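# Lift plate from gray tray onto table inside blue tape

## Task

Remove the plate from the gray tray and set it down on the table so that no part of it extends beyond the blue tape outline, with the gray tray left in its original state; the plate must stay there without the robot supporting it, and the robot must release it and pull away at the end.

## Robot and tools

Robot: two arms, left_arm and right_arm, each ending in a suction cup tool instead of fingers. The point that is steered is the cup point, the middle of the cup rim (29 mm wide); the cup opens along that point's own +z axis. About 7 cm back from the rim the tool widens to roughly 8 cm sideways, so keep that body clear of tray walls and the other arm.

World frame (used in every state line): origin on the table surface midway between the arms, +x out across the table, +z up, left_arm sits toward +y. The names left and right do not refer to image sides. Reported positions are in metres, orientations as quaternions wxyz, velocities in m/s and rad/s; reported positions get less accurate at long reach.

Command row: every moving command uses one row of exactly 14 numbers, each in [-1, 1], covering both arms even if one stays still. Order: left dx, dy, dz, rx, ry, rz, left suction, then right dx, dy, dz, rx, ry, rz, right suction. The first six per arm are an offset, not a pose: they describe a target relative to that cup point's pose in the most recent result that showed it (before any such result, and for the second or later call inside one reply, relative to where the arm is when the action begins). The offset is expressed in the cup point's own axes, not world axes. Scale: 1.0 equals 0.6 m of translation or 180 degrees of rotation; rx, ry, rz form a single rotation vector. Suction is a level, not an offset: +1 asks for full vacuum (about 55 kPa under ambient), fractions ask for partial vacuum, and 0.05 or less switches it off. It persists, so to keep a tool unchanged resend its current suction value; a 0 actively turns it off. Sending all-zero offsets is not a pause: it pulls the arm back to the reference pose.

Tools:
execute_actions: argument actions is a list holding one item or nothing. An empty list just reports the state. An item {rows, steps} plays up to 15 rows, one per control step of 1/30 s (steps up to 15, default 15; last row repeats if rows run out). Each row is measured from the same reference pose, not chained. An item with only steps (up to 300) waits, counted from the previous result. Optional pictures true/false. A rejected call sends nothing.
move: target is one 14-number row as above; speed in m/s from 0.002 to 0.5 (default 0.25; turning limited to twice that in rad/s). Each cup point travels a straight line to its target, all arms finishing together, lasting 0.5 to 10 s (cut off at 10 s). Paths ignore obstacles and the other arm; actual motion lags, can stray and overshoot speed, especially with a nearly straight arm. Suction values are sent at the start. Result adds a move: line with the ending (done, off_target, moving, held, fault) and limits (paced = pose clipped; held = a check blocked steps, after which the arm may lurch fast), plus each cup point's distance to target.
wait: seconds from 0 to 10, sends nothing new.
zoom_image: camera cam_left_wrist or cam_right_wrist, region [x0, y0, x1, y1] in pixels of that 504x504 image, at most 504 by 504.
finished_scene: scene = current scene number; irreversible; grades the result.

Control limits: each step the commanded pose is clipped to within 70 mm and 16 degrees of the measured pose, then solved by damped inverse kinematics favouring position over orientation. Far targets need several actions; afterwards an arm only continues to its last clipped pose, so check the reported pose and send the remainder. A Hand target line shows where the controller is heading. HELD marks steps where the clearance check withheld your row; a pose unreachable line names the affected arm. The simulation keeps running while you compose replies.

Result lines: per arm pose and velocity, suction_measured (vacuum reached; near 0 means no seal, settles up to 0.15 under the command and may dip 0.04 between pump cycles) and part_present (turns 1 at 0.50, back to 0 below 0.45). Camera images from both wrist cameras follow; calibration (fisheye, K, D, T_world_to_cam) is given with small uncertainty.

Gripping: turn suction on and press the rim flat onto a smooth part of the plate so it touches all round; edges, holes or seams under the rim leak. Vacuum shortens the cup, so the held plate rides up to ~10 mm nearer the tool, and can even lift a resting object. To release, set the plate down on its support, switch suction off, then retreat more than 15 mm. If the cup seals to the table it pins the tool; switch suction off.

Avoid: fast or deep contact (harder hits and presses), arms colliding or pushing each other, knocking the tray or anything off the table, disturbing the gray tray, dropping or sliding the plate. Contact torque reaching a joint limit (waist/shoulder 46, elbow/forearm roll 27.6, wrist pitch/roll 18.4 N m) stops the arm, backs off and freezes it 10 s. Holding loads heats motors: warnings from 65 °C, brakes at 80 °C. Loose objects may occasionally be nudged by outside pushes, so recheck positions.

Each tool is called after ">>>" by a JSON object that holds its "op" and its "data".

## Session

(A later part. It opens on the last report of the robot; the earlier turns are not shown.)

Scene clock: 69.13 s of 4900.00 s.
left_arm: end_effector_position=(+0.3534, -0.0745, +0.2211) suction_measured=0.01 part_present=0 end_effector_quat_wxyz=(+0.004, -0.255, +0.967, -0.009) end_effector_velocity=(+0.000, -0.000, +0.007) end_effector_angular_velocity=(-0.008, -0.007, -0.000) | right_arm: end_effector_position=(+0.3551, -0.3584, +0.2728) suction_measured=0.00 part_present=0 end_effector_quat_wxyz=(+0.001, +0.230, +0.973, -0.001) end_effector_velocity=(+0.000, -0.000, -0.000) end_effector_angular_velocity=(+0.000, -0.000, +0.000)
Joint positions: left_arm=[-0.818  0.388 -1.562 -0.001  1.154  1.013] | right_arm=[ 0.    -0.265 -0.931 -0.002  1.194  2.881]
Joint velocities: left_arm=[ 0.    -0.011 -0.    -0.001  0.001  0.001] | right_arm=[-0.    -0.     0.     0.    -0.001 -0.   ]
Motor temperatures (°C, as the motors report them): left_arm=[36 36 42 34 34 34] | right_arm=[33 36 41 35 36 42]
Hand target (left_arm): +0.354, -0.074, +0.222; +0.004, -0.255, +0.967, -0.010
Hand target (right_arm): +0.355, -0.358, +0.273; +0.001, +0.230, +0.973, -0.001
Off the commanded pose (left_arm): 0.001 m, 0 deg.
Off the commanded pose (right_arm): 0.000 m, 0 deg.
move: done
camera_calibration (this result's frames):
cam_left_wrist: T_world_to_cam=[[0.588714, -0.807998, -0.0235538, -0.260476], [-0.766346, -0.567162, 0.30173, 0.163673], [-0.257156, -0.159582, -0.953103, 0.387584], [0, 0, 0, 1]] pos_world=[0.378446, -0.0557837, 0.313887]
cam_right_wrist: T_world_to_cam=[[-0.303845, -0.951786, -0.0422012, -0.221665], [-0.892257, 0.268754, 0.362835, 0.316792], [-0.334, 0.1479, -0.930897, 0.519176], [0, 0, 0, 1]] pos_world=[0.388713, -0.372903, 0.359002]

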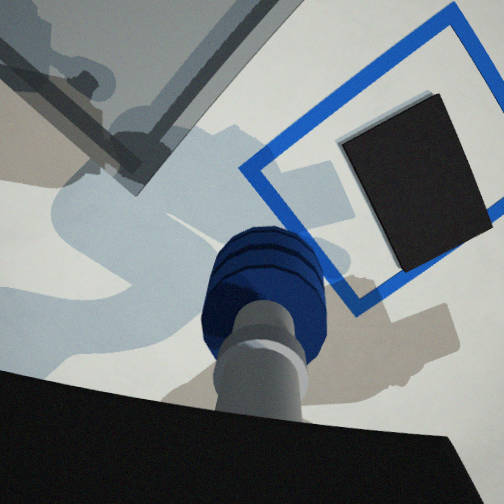

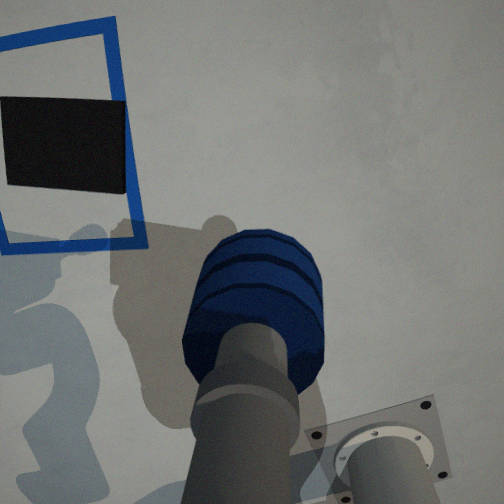

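>>> {"op": "move", "data": {"target": [0,-0.2,0.31,0,0,0,1,0,0,0,0,0,0,0]}}

>>> {"op": "move", "data": {"target": [0,0,0.07,0,0,0,1,0,0,0,0,0,0,0], "speed": 0.03}}

>>> {"op": "move", "data": {"target": [-0.03,0.028,-0.04,0,0,0,1,0,0,0,0,0,0,0], "speed": 0.05}}

Scene clock: 75.83 s of 4900.00 s.
left_arm: end_effector_position=(+0.4151, -0.1818, +0.0381) suction_measured=0.01 part_present=0 end_effector_quat_wxyz=(+0.004, -0.255, +0.967, -0.010) end_effector_velocity=(+0.001, -0.000, -0.002) end_effector_angular_velocity=(+0.013, +0.008, -0.000) | right_arm: end_effector_position=(+0.3551, -0.3584, +0.2728) suction_measured=0.00 part_present=0 end_effector_quat_wxyz=(+0.001, +0.230, +0.973, -0.001) end_effector_velocity=(+0.000, -0.000, +0.000) end_effector_angular_velocity=(+0.000, -0.001, -0.001)
Joint positions: left_arm=[-0.857  1.134 -2.273 -0.     1.118  0.974] | right_arm=[ 0.    -0.265 -0.931 -0.002  1.194  2.881]
Joint velocities: left_arm=[ 0.     0.034 -0.058  0.003  0.039 -0.   ] | right_arm=[-0. -0. -0.  0. -0.  0.]
Motor temperatures (°C, as the motors report them): left_arm=[36 36 42 34 34 34] | right_arm=[33 36 41 35 36 42]
Hand target (left_arm): +0.415, -0.182, +0.038; +0.004, -0.255, +0.967, -0.009
Hand target (right_arm): +0.355, -0.358, +0.273; +0.001, +0.230, +0.973, -0.001
Off the commanded pose (left_arm): 0.001 m, 0 deg.
Off the commanded pose (right_arm): 0.000 m, 0 deg.
After step 90, 2.17 s passed at rest.
move: done
camera_calibration (this result's frames):
cam_left_wrist: T_world_to_cam=[[0.588807, -0.807975, -0.0219724, -0.38789], [-0.766649, -0.566888, 0.301476, 0.205502], [-0.256041, -0.160666, -0.953221, 0.21119], [0, 0, 0, 1]] pos_world=[0.440013, -0.162978, 0.130834]
cam_right_wrist: T_world_to_cam=[[-0.303845, -0.951786, -0.0422012, -0.221665], [-0.892257, 0.268754, 0.362835, 0.316792], [-0.334, 0.1479, -0.930897, 0.519176], [0, 0, 0, 1]] pos_world=[0.388713, -0.372903, 0.359002]

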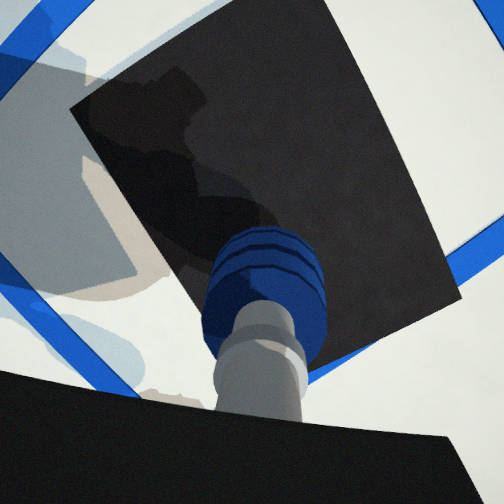

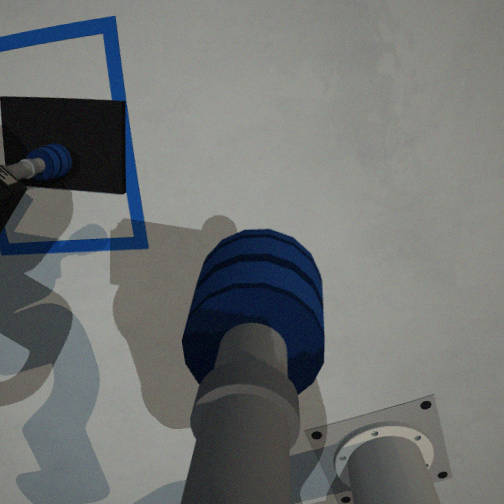

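Scene clock: 77.47 s of 4900.00 s.
left_arm: end_effector_position=(+0.4168, -0.1838, -0.0002) suction_measured=0.90 part_present=1 end_effector_quat_wxyz=(+0.006, -0.255, +0.967, -0.012) end_effector_velocity=(+0.001, -0.001, -0.002) end_effector_angular_velocity=(-0.001, -0.001, +0.001) | right_arm: end_effector_position=(+0.3551, -0.3584, +0.2728) suction_measured=0.00 part_present=0 end_effector_quat_wxyz=(+0.001, +0.230, +0.973, -0.001) end_effector_velocity=(+0.000, -0.001, -0.000) end_effector_angular_velocity=(+0.000, +0.000, -0.001)
Joint positions: left_arm=[-0.857  1.216 -2.309 -0.     1.066  0.974] | right_arm=[ 0.    -0.265 -0.931 -0.002  1.194  2.881]
Joint velocities: left_arm=[ 0.     0.01  -0.01  -0.    -0.001 -0.   ] | right_arm=[-0.002  0.     0.     0.    -0.    -0.   ]
Motor temperatures (°C, as the motors report them): left_arm=[36 36 42 34 34 34] | right_arm=[33 36 41 35 36 42]
Hand target (left_arm): +0.416, -0.182, -0.004; +0.004, -0.255, +0.967, -0.010
Hand target (right_arm): +0.355, -0.358, +0.273; +0.001, +0.230, +0.973, -0.001
Off the commanded pose (left_arm): 0.004 m, 0 deg.
Off the commanded pose (right_arm): 0.000 m, 0 deg.
move: off_target (left_arm)
camera_calibration (this result's frames):
cam_left_wrist: T_world_to_cam=[[0.588955, -0.808007, -0.0160344, -0.391447], [-0.767759, -0.565593, 0.301083, 0.217945], [-0.252346, -0.165014, -0.953463, 0.172469], [0, 0, 0, 1]] pos_world=[0.441395, -0.164564, 0.0925464]
cam_right_wrist: T_world_to_cam=[[-0.303845, -0.951786, -0.0422013, -0.221665], [-0.892257, 0.268753, 0.362835, 0.316792], [-0.334, 0.1479, -0.930897, 0.519176], [0, 0, 0, 1]] pos_world=[0.388713, -0.372903, 0.359002]

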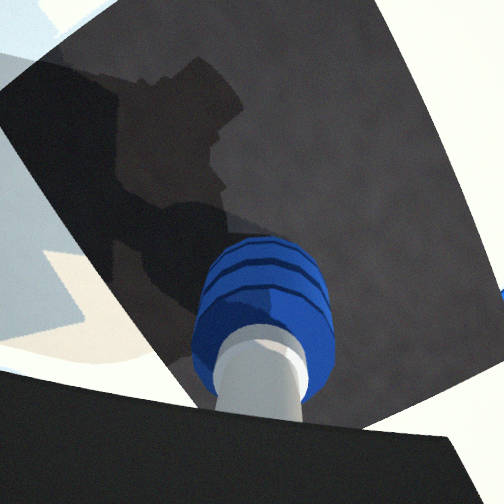

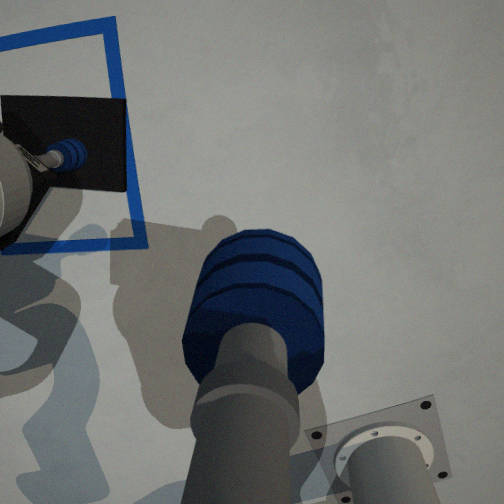

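Scene clock: 78.50 s of 4900.00 s.
left_arm: end_effector_position=(+0.4236, -0.1599, +0.0230) suction_measured=0.98 part_present=1 end_effector_quat_wxyz=(+0.005, -0.255, +0.967, -0.012) end_effector_velocity=(-0.001, +0.002, -0.002) end_effector_angular_velocity=(+0.002, +0.002, -0.000) | right_arm: end_effector_position=(+0.3551, -0.3584, +0.2728) suction_measured=0.00 part_present=0 end_effector_quat_wxyz=(+0.001, +0.230, +0.973, -0.001) end_effector_velocity=(-0.000, +0.000, -0.000) end_effector_angular_velocity=(+0.000, +0.001, +0.000)
Joint positions: left_arm=[-0.827  1.081 -2.13  -0.002  1.023  1.005] | right_arm=[ 0.    -0.265 -0.931 -0.002  1.194  2.881]
Joint velocities: left_arm=[ 0.001 -0.005  0.013 -0.    -0.005  0.001] | right_arm=[ 0.    -0.     0.001  0.001  0.    -0.001]
Motor temperatures (°C, as the motors report them): left_arm=[36 36 42 34 34 34] | right_arm=[33 36 41 35 36 42]
Hand target (left_arm): +0.424, -0.160, +0.023; +0.006, -0.255, +0.967, -0.012
Hand target (right_arm): +0.355, -0.358, +0.273; +0.001, +0.230, +0.973, -0.001
Off the commanded pose (left_arm): 0.000 m, 0 deg.
Off the commanded pose (right_arm): 0.000 m, 0 deg.
move: done
camera_calibration (this result's frames):
cam_left_wrist: T_world_to_cam=[[0.588857, -0.808065, -0.0167133, -0.375665], [-0.767664, -0.565646, 0.301225, 0.229601], [-0.252863, -0.164548, -0.953407, 0.200534], [0, 0, 0, 1]] pos_world=[0.448177, -0.140691, 0.11575]
cam_right_wrist: T_world_to_cam=[[-0.303845, -0.951786, -0.0422013, -0.221665], [-0.892257, 0.268754, 0.362835, 0.316792], [-0.334, 0.1479, -0.930897, 0.519176], [0, 0, 0, 1]] pos_world=[0.388713, -0.372903, 0.359002]

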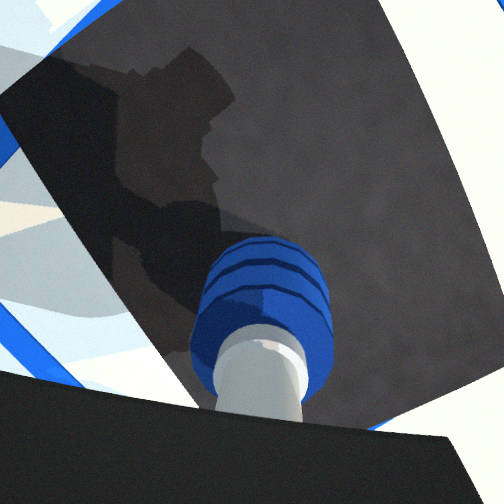

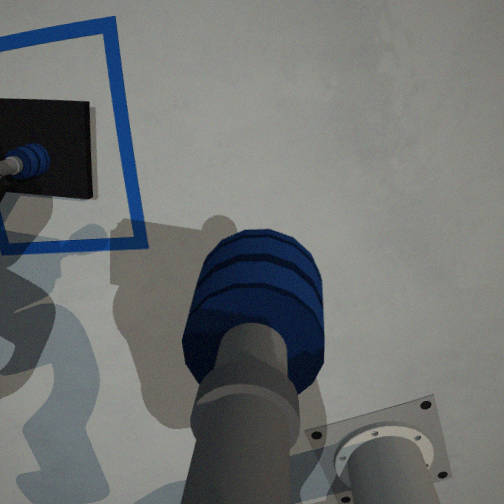

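>>> {"op": "move", "data": {"target": [0,0,0.02,0,0,0,1,0,0,0,0,0,0,0], "speed": 0.03}}

>>> {"op": "execute_actions", "data": {"actions": [{"rows":[[0,0,0,0,0,0,0,0,0,0,0,0,0,0]],"steps":15}], "pictures": false}}

>>> {"op": "move", "data": {"target": [0,0.2,-0.35,0,0,0,0,0,0,0,0,0,0,0]}}

Scene clock: 85.80 s of 4900.00 s.
left_arm: end_effector_position=(+0.4238, -0.1601, +0.0111) suction_measured=0.98 part_present=1 end_effector_quat_wxyz=(+0.006, -0.255, +0.967, -0.012) end_effector_velocity=(+0.003, -0.001, +0.003) end_effector_angular_velocity=(-0.006, -0.006, +0.001) | right_arm: end_effector_position=(+0.3551, -0.3584, +0.2728) suction_measured=0.00 part_present=0 end_effector_quat_wxyz=(+0.001, +0.230, +0.973, -0.001) end_effector_velocity=(-0.000, +0.000, +0.000) end_effector_angular_velocity=(+0.001, +0.000, -0.001)
Joint positions: left_arm=[-0.827  1.104 -2.138 -0.002  1.007  1.005] | right_arm=[ 0.    -0.265 -0.931 -0.002  1.194  2.881]
Joint velocities: left_arm=[ 0.001 -0.001 -0.007  0.001 -0.002  0.   ] | right_arm=[ 0.    -0.     0.     0.001  0.001  0.   ]
Motor temperatures (°C, as the motors report them): left_arm=[36 36 42 34 34 34] | right_arm=[33 36 41 35 36 42]
Hand target (left_arm): +0.424, -0.160, +0.011; +0.005, -0.255, +0.967, -0.012
Hand target (right_arm): +0.355, -0.358, +0.273; +0.001, +0.230, +0.973, -0.001
Off the commanded pose (left_arm): 0.000 m, 0 deg.
Off the commanded pose (right_arm): 0.000 m, 0 deg.
move: done
camera_calibration (this result's frames):
cam_left_wrist: T_world_to_cam=[[0.588874, -0.808055, -0.0165502, -0.376242], [-0.767688, -0.565626, 0.3012, 0.233211], [-0.252748, -0.164664, -0.953417, 0.189222], [0, 0, 0, 1]] pos_world=[0.448419, -0.140956, 0.103937]
cam_right_wrist: T_world_to_cam=[[-0.303845, -0.951786, -0.0422014, -0.221665], [-0.892257, 0.268753, 0.362835, 0.316792], [-0.334, 0.1479, -0.930897, 0.519176], [0, 0, 0, 1]] pos_world=[0.388713, -0.372903, 0.359002]

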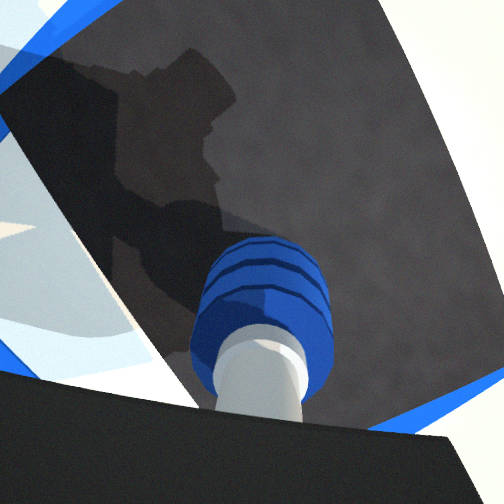

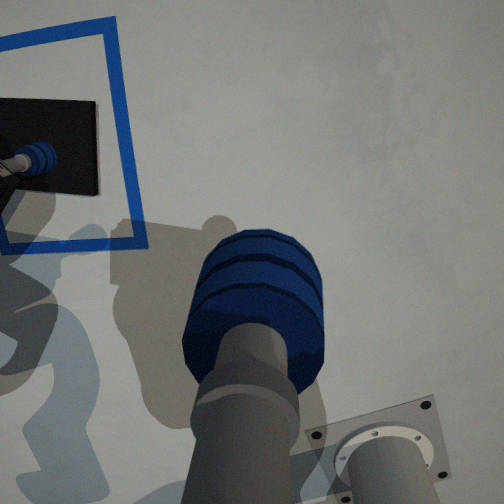

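Scene clock: 86.30 s of 4900.00 s.
left_arm: end_effector_position=(+0.4239, -0.1602, +0.0112) suction_measured=0.01 part_present=0 end_effector_quat_wxyz=(+0.006, -0.255, +0.967, -0.012) end_effector_velocity=(-0.001, -0.000, -0.001) end_effector_angular_velocity=(+0.001, +0.001, -0.001) | right_arm: end_effector_position=(+0.3551, -0.3584, +0.2728) suction_measured=0.00 part_present=0 end_effector_quat_wxyz=(+0.001, +0.230, +0.973, -0.001) end_effector_velocity=(-0.000, -0.000, -0.000) end_effector_angular_velocity=(-0.001, +0.001, -0.001)
Joint positions: left_arm=[-0.827  1.104 -2.138 -0.002  1.007  1.005] | right_arm=[ 0.    -0.265 -0.931 -0.002  1.194  2.881]
Joint velocities: left_arm=[-0.001  0.     0.001 -0.     0.    -0.   ] | right_arm=[-0.001 -0.     0.    -0.001  0.001  0.   ]
Motor temperatures (°C, as the motors report them): left_arm=[36 36 42 34 34 34] | right_arm=[33 36 41 35 36 42]
Hand target (left_arm): +0.424, -0.160, +0.011; +0.006, -0.255, +0.967, -0.012
Hand target (right_arm): +0.355, -0.358, +0.273; +0.001, +0.230, +0.973, -0.001
Off the commanded pose (left_arm): 0.000 m, 0 deg.
Off the commanded pose (right_arm): 0.000 m, 0 deg.
Steps of this call (steps 1 to 15: all 15 steps of this action). Readings (end_effector_position | what the end effector reports):
1: left_arm (+0.4239, -0.1602, +0.0112) | right_arm (+0.3551, -0.3584, +0.2728) | left_arm suction_measured=0.35 part_present=0 | right_arm suction_measured=0.00 part_present=0
2: left_arm (+0.4240, -0.1603, +0.0115) | right_arm (+0.3551, -0.3584, +0.2728) | left_arm suction_measured=0.01 part_present=0 | right_arm suction_measured=0.00 part_present=0
4: left_arm (+0.4241, -0.1605, +0.0119) | right_arm (+0.3551, -0.3584, +0.2728) | left_arm suction_measured=0.01 part_present=0 | right_arm suction_measured=0.00 part_present=0
8: left_arm (+0.4239, -0.1602, +0.0114) | right_arm (+0.3551, -0.3584, +0.2728) | left_arm suction_measured=0.01 part_present=0 | right_arm suction_measured=0.00 part_present=0
15: the state above

Scene clock: 88.07 s of 4900.00 s.
left_arm: end_effector_position=(+0.3608, -0.0513, +0.2169) suction_measured=0.01 part_present=0 end_effector_quat_wxyz=(+0.005, -0.255, +0.967, -0.012) end_effector_velocity=(+0.001, +0.000, +0.006) end_effector_angular_velocity=(-0.006, -0.008, +0.000) | right_arm: end_effector_position=(+0.3551, -0.3584, +0.2728) suction_measured=0.00 part_present=0 end_effector_quat_wxyz=(+0.001, +0.230, +0.973, -0.001) end_effector_velocity=(+0.000, +0.000, -0.000) end_effector_angular_velocity=(+0.001, -0.000, +0.000)
Joint positions: left_arm=[-0.781  0.344 -1.485 -0.003  1.116  1.051] | right_arm=[ 0.    -0.265 -0.931 -0.002  1.194  2.881]
Joint velocities: left_arm=[ 0.001 -0.01  -0.001  0.001  0.001  0.   ] | right_arm=[ 0.     0.    -0.     0.001 -0.001 -0.   ]
Motor temperatures (°C, as the motors report them): left_arm=[36 36 42 34 34 34] | right_arm=[33 36 41 35 36 42]
Hand target (left_arm): +0.361, -0.051, +0.218; +0.005, -0.255, +0.967, -0.012
Hand target (right_arm): +0.355, -0.358, +0.273; +0.001, +0.230, +0.973, -0.001
Off the commanded pose (left_arm): 0.001 m, 0 deg.
Off the commanded pose (right_arm): 0.000 m, 0 deg.
move: done
camera_calibration (this result's frames):
cam_left_wrist: T_world_to_cam=[[0.588686, -0.808166, -0.0177647, -0.247417], [-0.76749, -0.565686, 0.301592, 0.184225], [-0.253786, -0.163909, -0.953271, 0.387799], [0, 0, 0, 1]] pos_world=[0.38546, -0.0321772, 0.309721]
cam_right_wrist: T_world_to_cam=[[-0.303845, -0.951786, -0.0422014, -0.221665], [-0.892257, 0.268753, 0.362835, 0.316793], [-0.333999, 0.1479, -0.930897, 0.519176], [0, 0, 0, 1]] pos_world=[0.388713, -0.372903, 0.359002]

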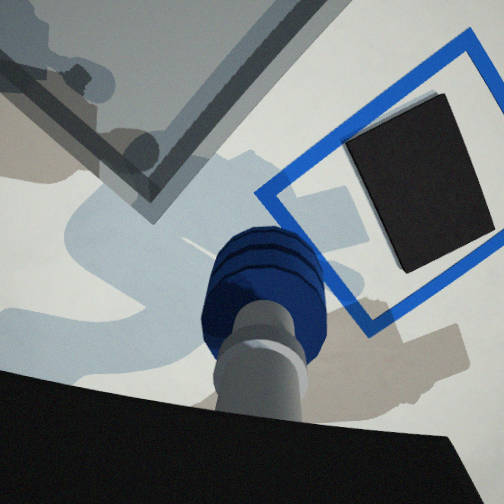

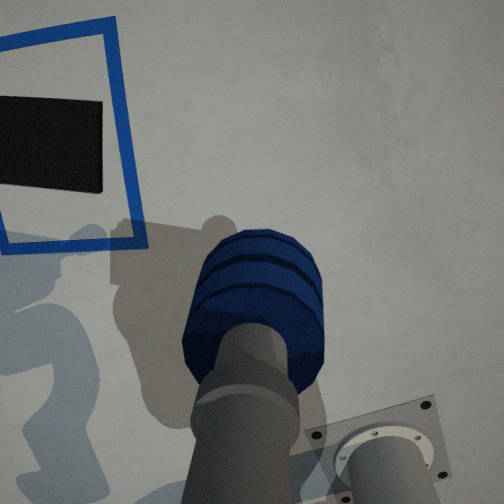

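>>> {"op": "move", "data": {"target": [-0.05,-0.25,0.1,0,0,0,0,0,0,0,0,0,0,0]}}

Scene clock: 97.23 s of 4900.00 s.
left_arm: end_effector_position=(+0.4609, -0.1675, +0.1608) suction_measured=0.01 part_present=0 end_effector_quat_wxyz=(+0.019, -0.255, +0.966, -0.037) end_effector_velocity=(+0.003, -0.003, +0.007) end_effector_angular_velocity=(-0.016, -0.015, -0.000) | right_arm: end_effector_position=(+0.3551, -0.3584, +0.2728) suction_measured=0.00 part_present=0 end_effector_quat_wxyz=(+0.001, +0.230, +0.973, -0.001) end_effector_velocity=(-0.000, -0.001, -0.000) end_effector_angular_velocity=(+0.000, +0.001, -0.001)
Joint positions: left_arm=[-0.795  1.18  -2.692 -0.002  1.428  1.036] | right_arm=[ 0.    -0.265 -0.931 -0.002  1.194  2.881]
Joint velocities: left_arm=[-0.     0.035 -0.078 -0.     0.021 -0.   ] | right_arm=[-0.002 -0.     0.     0.001  0.001 -0.001]
Motor temperatures (°C, as the motors report them): left_arm=[36 36 43 34 34 34] | right_arm=[33 36 41 35 36 42]
Hand target (left_arm): +0.461, -0.168, +0.161; +0.020, -0.254, +0.966, -0.038
Hand target (right_arm): +0.355, -0.358, +0.273; +0.001, +0.230, +0.973, -0.001
Off the commanded pose (left_arm): 0.001 m, 3 deg.
Off the commanded pose (right_arm): 0.000 m, 0 deg.
elbow stopped short (left arm): the move would have taken joint 3 (elbow) straighter than the controller allows; a more bent joint 3 avoids this.
After step 90, 4.73 s passed at rest.
move: off_target (left_arm)
camera_calibration (this result's frames):
cam_left_wrist: T_world_to_cam=[[0.588002, -0.807855, 0.04029, -0.410267], [-0.779732, -0.552878, 0.293844, 0.22127], [-0.215108, -0.204196, -0.955004, 0.316359], [0, 0, 0, 1]] pos_world=[0.481821, -0.144501, 0.253635]
cam_right_wrist: T_world_to_cam=[[-0.303845, -0.951786, -0.0422015, -0.221665], [-0.892257, 0.268753, 0.362834, 0.316793], [-0.333999, 0.1479, -0.930898, 0.519176], [0, 0, 0, 1]] pos_world=[0.388713, -0.372903, 0.359002]

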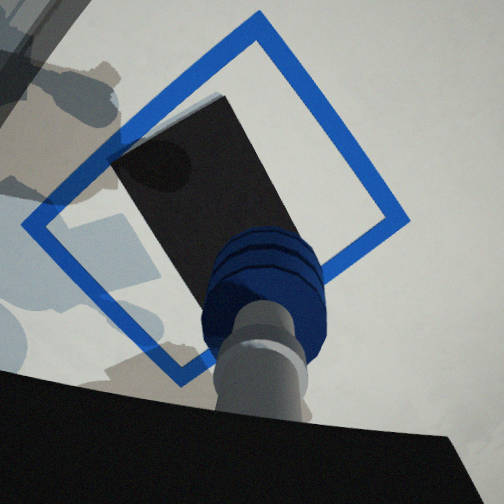

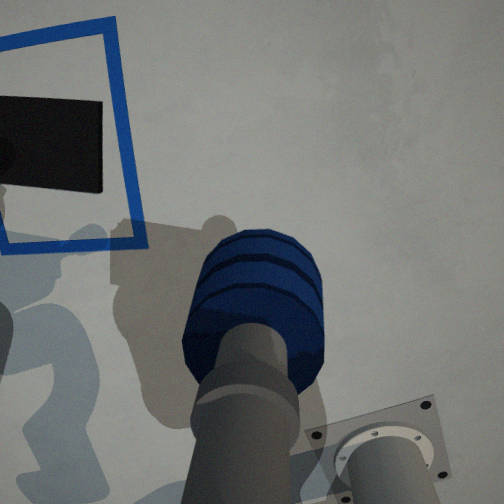

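>>> {"op": "move", "data": {"target": [0.048,0.04,0.2,-0.018,0.0045,0,1,0,0,0,0,0,0,0]}}

Scene clock: 107.57 s of 4900.00 s.
left_arm: end_effector_position=(+0.4312, -0.1683, +0.0389) suction_measured=0.01 part_present=0 end_effector_quat_wxyz=(+0.005, -0.255, +0.967, -0.012) end_effector_velocity=(-0.000, -0.000, -0.000) end_effector_angular_velocity=(-0.002, -0.002, -0.000) | right_arm: end_effector_position=(+0.3551, -0.3584, +0.2728) suction_measured=0.00 part_present=0 end_effector_quat_wxyz=(+0.001, +0.230, +0.973, -0.001) end_effector_velocity=(-0.000, -0.000, -0.001) end_effector_angular_velocity=(+0.000, +0.002, -0.002)
Joint positions: left_arm=[-0.827  1.129 -2.266 -0.001  1.111  1.004] | right_arm=[ 0.    -0.265 -0.931 -0.002  1.194  2.881]
Joint velocities: left_arm=[-0.001 -0.004  0.009 -0.    -0.008 -0.   ] | right_arm=[-0.001  0.001  0.001  0.001  0.     0.   ]
Motor temperatures (°C, as the motors report them): left_arm=[36 36 43 34 34 34] | right_arm=[33 36 41 35 36 42]
Hand target (left_arm): +0.431, -0.168, +0.039; +0.005, -0.255, +0.967, -0.012
Hand target (right_arm): +0.355, -0.358, +0.273; +0.001, +0.230, +0.973, -0.001
Off the commanded pose (left_arm): 0.000 m, 0 deg.
Off the commanded pose (right_arm): 0.000 m, 0 deg.
After step 90, 6.13 s passed at rest.
move: done
camera_calibration (this result's frames):
cam_left_wrist: T_world_to_cam=[[0.588771, -0.808109, -0.0175503, -0.386689], [-0.767616, -0.565807, 0.301046, 0.225841], [-0.253208, -0.163775, -0.953448, 0.216519], [0, 0, 0, 1]] pos_world=[0.455855, -0.149244, 0.131665]
cam_right_wrist: T_world_to_cam=[[-0.303845, -0.951786, -0.0422015, -0.221665], [-0.892257, 0.268753, 0.362834, 0.316793], [-0.333999, 0.1479, -0.930898, 0.519176], [0, 0, 0, 1]] pos_world=[0.388713, -0.372903, 0.359002]

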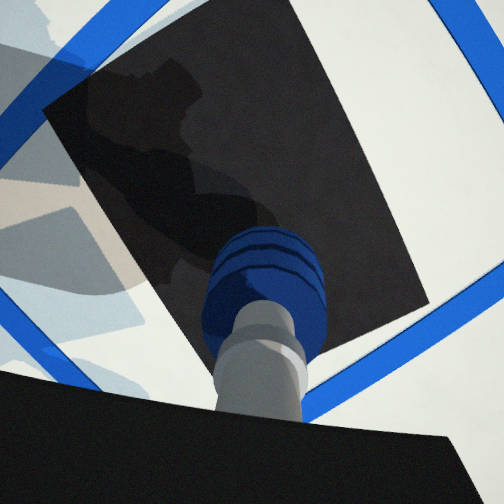

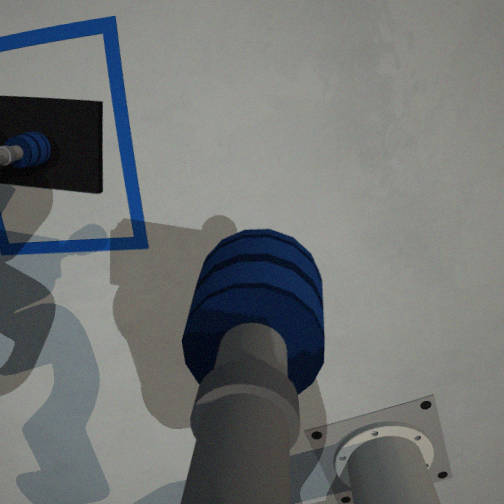

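>>> {"op": "move", "data": {"target": [0.0035,0.0175,0.07,0,0,0,1,0,0,0,0,0,0,0], "speed": 0.03}}

>>> {"op": "move", "data": {"target": [0.011,-0.010,-0.03,0,0,0,1,0,0,0,0,0,0,0], "speed": 0.03}}

>>> {"op": "move", "data": {"target": [0,0,0.015,0,0,0,1,0,0,0,0,0,0,0], "speed": 0.03}}

>>> {"op": "execute_actions", "data": {"actions": [{"rows":[[0,0,0,0,0,0,0,0,0,0,0,0,0,0]],"steps":15}], "pictures": false}}

>>> {"op": "move", "data": {"target": [0,0.1,-0.3,0,0,0,0,0,0,0,0,0,0,0]}}

Scene clock: 116.03 s of 4900.00 s.
left_arm: end_effector_position=(+0.4261, -0.1623, -0.0002) suction_measured=0.89 part_present=1 end_effector_quat_wxyz=(+0.007, -0.255, +0.967, -0.014) end_effector_velocity=(+0.000, -0.000, -0.002) end_effector_angular_velocity=(-0.002, -0.003, -0.001) | right_arm: end_effector_position=(+0.3551, -0.3584, +0.2728) suction_measured=0.00 part_present=0 end_effector_quat_wxyz=(+0.001, +0.230, +0.973, -0.001) end_effector_velocity=(-0.000, -0.000, -0.000) end_effector_angular_velocity=(+0.000, +0.001, +0.000)
Joint positions: left_arm=[-0.826  1.14  -2.169 -0.001  0.998  1.005] | right_arm=[ 0.    -0.265 -0.931 -0.002  1.194  2.881]
Joint velocities: left_arm=[-0.     0.001  0.006  0.001 -0.01   0.   ] | right_arm=[-0.     0.     0.     0.     0.    -0.001]
Motor temperatures (°C, as the motors report them): left_arm=[36 36 43 34 34 34] | right_arm=[33 36 41 35 36 42]
Hand target (left_arm): +0.425, -0.161, -0.003; +0.005, -0.255, +0.967, -0.012
Hand target (right_arm): +0.355, -0.358, +0.273; +0.001, +0.230, +0.973, -0.001
Off the commanded pose (left_arm): 0.004 m, 0 deg.
Off the commanded pose (right_arm): 0.000 m, 0 deg.
After step 90, 3.80 s passed at rest.
move: off_target (left_arm)
camera_calibration (this result's frames):
cam_left_wrist: T_world_to_cam=[[0.588933, -0.808086, -0.0124781, -0.379521], [-0.768579, -0.564781, 0.300516, 0.237657], [-0.24989, -0.167393, -0.953695, 0.177006], [0, 0, 0, 1]] pos_world=[0.450402, -0.142832, 0.0926543]
cam_right_wrist: T_world_to_cam=[[-0.303845, -0.951786, -0.0422014, -0.221665], [-0.892257, 0.268754, 0.362834, 0.316793], [-0.333999, 0.1479, -0.930898, 0.519176], [0, 0, 0, 1]] pos_world=[0.388713, -0.372903, 0.359002]

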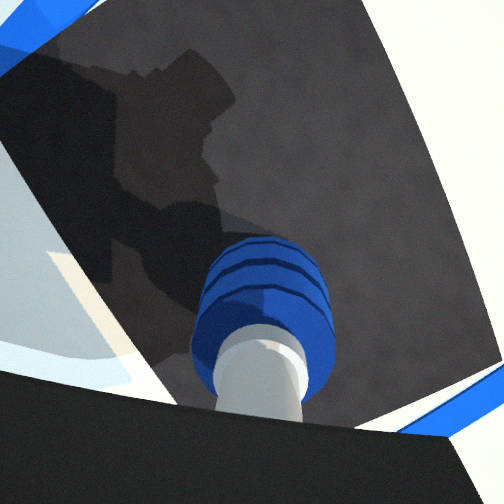

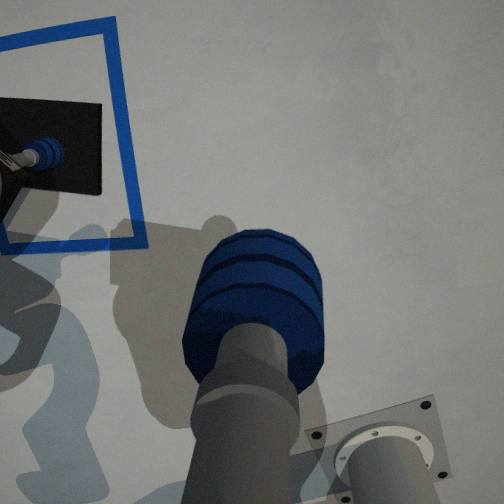

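Scene clock: 117.00 s of 4900.00 s.
left_arm: end_effector_position=(+0.4229, -0.1702, +0.0177) suction_measured=0.98 part_present=1 end_effector_quat_wxyz=(+0.007, -0.255, +0.967, -0.014) end_effector_velocity=(-0.001, +0.001, -0.002) end_effector_angular_velocity=(+0.004, +0.004, +0.002) | right_arm: end_effector_position=(+0.3551, -0.3584, +0.2728) suction_measured=0.00 part_present=0 end_effector_quat_wxyz=(+0.001, +0.230, +0.973, -0.001) end_effector_velocity=(-0.000, -0.000, -0.000) end_effector_angular_velocity=(+0.000, +0.001, -0.002)
Joint positions: left_arm=[-0.838  1.13  -2.203 -0.001  1.043  0.993] | right_arm=[ 0.    -0.265 -0.931 -0.002  1.194  2.881]
Joint velocities: left_arm=[ 0.     0.003 -0.002 -0.001  0.005 -0.001] | right_arm=[-0.001 -0.     0.001  0.001 -0.    -0.   ]
Motor temperatures (°C, as the motors report them): left_arm=[36 36 43 34 34 34] | right_arm=[33 36 41 35 36 42]
Hand target (left_arm): +0.423, -0.170, +0.018; +0.007, -0.255, +0.967, -0.014
Hand target (right_arm): +0.355, -0.358, +0.273; +0.001, +0.230, +0.973, -0.001
Off the commanded pose (left_arm): 0.000 m, 0 deg.
Off the commanded pose (right_arm): 0.000 m, 0 deg.
move: done
camera_calibration (this result's frames):
cam_left_wrist: T_world_to_cam=[[0.588921, -0.808091, -0.0127061, -0.383799], [-0.768543, -0.564824, 0.300524, 0.225328], [-0.250027, -0.167219, -0.95369, 0.192032], [0, 0, 0, 1]] pos_world=[0.447214, -0.150763, 0.110546]
cam_right_wrist: T_world_to_cam=[[-0.303845, -0.951786, -0.0422015, -0.221665], [-0.892257, 0.268754, 0.362834, 0.316793], [-0.333999, 0.1479, -0.930898, 0.519176], [0, 0, 0, 1]] pos_world=[0.388713, -0.372903, 0.359002]

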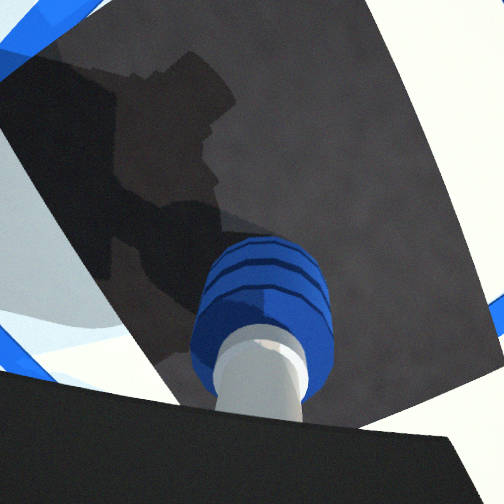

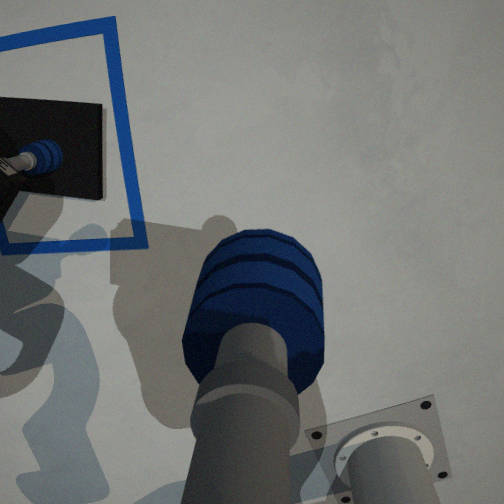

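Scene clock: 117.73 s of 4900.00 s.
left_arm: end_effector_position=(+0.4231, -0.1704, +0.0088) suction_measured=0.99 part_present=1 end_effector_quat_wxyz=(+0.007, -0.255, +0.967, -0.014) end_effector_velocity=(+0.001, -0.001, +0.002) end_effector_angular_velocity=(-0.005, -0.004, -0.000) | right_arm: end_effector_position=(+0.3551, -0.3584, +0.2728) suction_measured=0.00 part_present=0 end_effector_quat_wxyz=(+0.001, +0.230, +0.973, -0.001) end_effector_velocity=(+0.000, -0.001, -0.000) end_effector_angular_velocity=(-0.001, +0.000, -0.001)
Joint positions: left_arm=[-0.838  1.149 -2.211 -0.001  1.032  0.993] | right_arm=[ 0.    -0.265 -0.931 -0.002  1.194  2.881]
Joint velocities: left_arm=[ 0.    -0.    -0.005 -0.    -0.002  0.   ] | right_arm=[-0.001  0.001 -0.    -0.001  0.     0.   ]
Motor temperatures (°C, as the motors report them): left_arm=[36 36 43 34 34 34] | right_arm=[33 36 41 35 36 42]
Hand target (left_arm): +0.423, -0.170, +0.009; +0.007, -0.255, +0.967, -0.014
Hand target (right_arm): +0.355, -0.358, +0.273; +0.001, +0.230, +0.973, -0.001
Off the commanded pose (left_arm): 0.000 m, 0 deg.
Off the commanded pose (right_arm): 0.000 m, 0 deg.
move: done
camera_calibration (this result's frames):
cam_left_wrist: T_world_to_cam=[[0.58893, -0.808083, -0.0127839, -0.384169], [-0.768523, -0.564852, 0.300524, 0.228026], [-0.250069, -0.167163, -0.953689, 0.183553], [0, 0, 0, 1]] pos_world=[0.447393, -0.150956, 0.101614]
cam_right_wrist: T_world_to_cam=[[-0.303845, -0.951786, -0.0422016, -0.221665], [-0.892257, 0.268754, 0.362834, 0.316793], [-0.333999, 0.1479, -0.930898, 0.519176], [0, 0, 0, 1]] pos_world=[0.388713, -0.372903, 0.359002]

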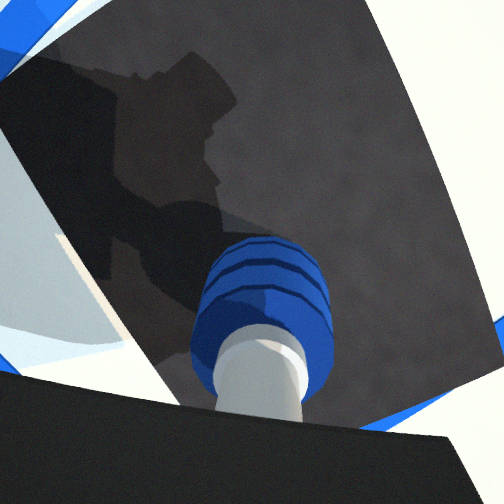

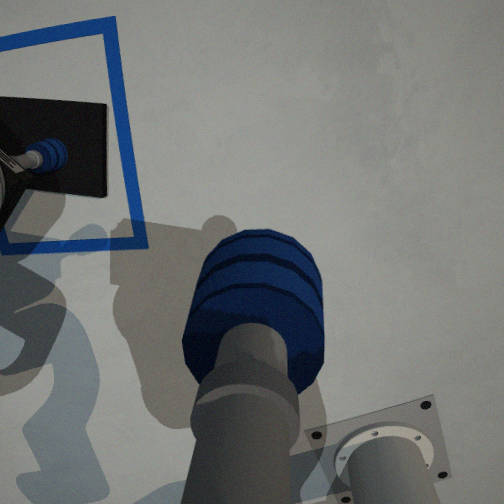

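Scene clock: 118.23 s of 4900.00 s.
left_arm: end_effector_position=(+0.4232, -0.1705, +0.0091) suction_measured=0.01 part_present=0 end_effector_quat_wxyz=(+0.007, -0.255, +0.967, -0.014) end_effector_velocity=(-0.001, +0.001, -0.002) end_effector_angular_velocity=(+0.003, +0.002, +0.000) | right_arm: end_effector_position=(+0.3551, -0.3584, +0.2728) suction_measured=0.00 part_present=0 end_effector_quat_wxyz=(+0.001, +0.230, +0.973, -0.001) end_effector_velocity=(-0.000, -0.000, -0.000) end_effector_angular_velocity=(-0.001, +0.000, +0.002)
Joint positions: left_arm=[-0.837  1.148 -2.212 -0.001  1.032  0.993] | right_arm=[ 0.    -0.265 -0.931 -0.002  1.194  2.881]
Joint velocities: left_arm=[ 0.     0.001  0.002  0.     0.001 -0.   ] | right_arm=[ 0.     0.     0.001 -0.001 -0.    -0.001]
Motor temperatures (°C, as the motors report them): left_arm=[36 36 43 34 34 34] | right_arm=[33 36 41 35 36 42]
Hand target (left_arm): +0.423, -0.170, +0.009; +0.007, -0.255, +0.967, -0.014
Hand target (right_arm): +0.355, -0.358, +0.273; +0.001, +0.230, +0.973, -0.001
Off the commanded pose (left_arm): 0.000 m, 0 deg.
Off the commanded pose (right_arm): 0.000 m, 0 deg.
Steps of this call (steps 1 to 15: all 15 steps of this action). Readings (end_effector_position | what the end effector reports):
1: left_arm (+0.4231, -0.1704, +0.0089) | right_arm (+0.3551, -0.3584, +0.2728) | left_arm suction_measured=0.35 part_present=0 | right_arm suction_measured=0.00 part_present=0
2: left_arm (+0.4232, -0.1706, +0.0092) | right_arm (+0.3551, -0.3584, +0.2728) | left_arm suction_measured=0.01 part_present=0 | right_arm suction_measured=0.00 part_present=0
4: left_arm (+0.4235, -0.1709, +0.0100) | right_arm (+0.3551, -0.3584, +0.2728) | left_arm suction_measured=0.01 part_present=0 | right_arm suction_measured=0.00 part_present=0
8: left_arm (+0.4234, -0.1706, +0.0094) | right_arm (+0.3551, -0.3584, +0.2728) | left_arm suction_measured=0.01 part_present=0 | right_arm suction_measured=0.00 part_present=0
15: the state above

Scene clock: 119.77 s of 4900.00 s.
left_arm: end_effector_position=(+0.3896, -0.1139, +0.1860) suction_measured=0.01 part_present=0 end_effector_quat_wxyz=(+0.006, -0.255, +0.967, -0.013) end_effector_velocity=(+0.002, -0.001, +0.009) end_effector_angular_velocity=(-0.012, -0.010, +0.002) | right_arm: end_effector_position=(+0.3551, -0.3584, +0.2728) suction_measured=0.00 part_present=0 end_effector_quat_wxyz=(+0.001, +0.230, +0.973, -0.001) end_effector_velocity=(+0.000, +0.000, +0.000) end_effector_angular_velocity=(+0.000, -0.001, +0.000)
Joint positions: left_arm=[-0.818  0.613 -1.802 -0.001  1.16   1.013] | right_arm=[ 0.    -0.265 -0.931 -0.002  1.194  2.881]
Joint velocities: left_arm=[ 0.002 -0.012 -0.004 -0.001  0.     0.   ] | right_arm=[ 0.001 -0.    -0.     0.    -0.     0.001]
Motor temperatures (°C, as the motors report them): left_arm=[36 36 43 34 34 34] | right_arm=[33 36 41 35 36 42]
Hand target (left_arm): +0.390, -0.114, +0.187; +0.007, -0.255, +0.967, -0.014
Hand target (right_arm): +0.355, -0.358, +0.273; +0.001, +0.230, +0.973, -0.001
Off the commanded pose (left_arm): 0.001 m, 0 deg.
Off the commanded pose (right_arm): 0.000 m, 0 deg.
move: done
camera_calibration (this result's frames):
cam_left_wrist: T_world_to_cam=[[0.588756, -0.808191, -0.0139235, -0.31622], [-0.768368, -0.564927, 0.300779, 0.180827], [-0.250953, -0.166387, -0.953592, 0.354036], [0, 0, 0, 1]] pos_world=[0.413965, -0.094505, 0.278814]
cam_right_wrist: T_world_to_cam=[[-0.303845, -0.951786, -0.0422018, -0.221665], [-0.892257, 0.268753, 0.362834, 0.316793], [-0.333999, 0.1479, -0.930898, 0.519176], [0, 0, 0, 1]] pos_world=[0.388713, -0.372903, 0.359002]

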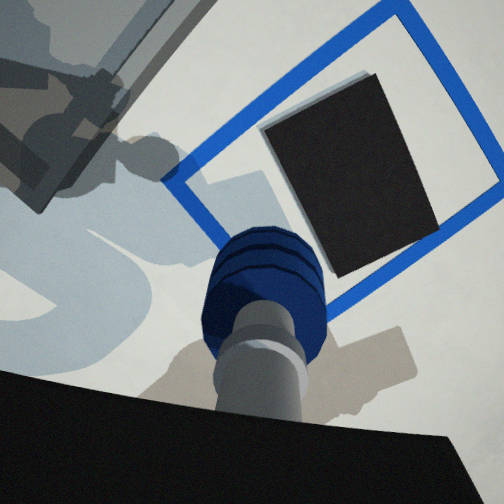

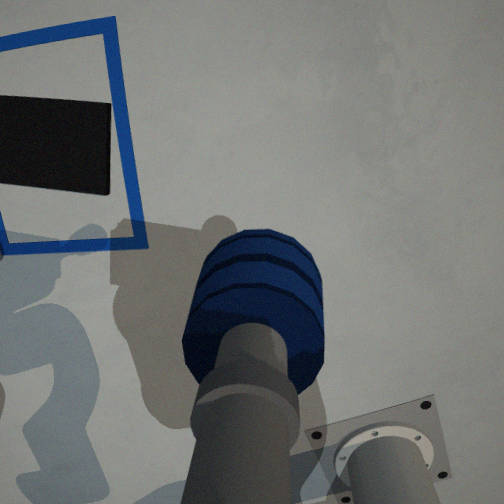

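Inside the outline.

>>> {"op": "finished_scene", "data": {"scene": 2}}

The scene is finished: the task was done.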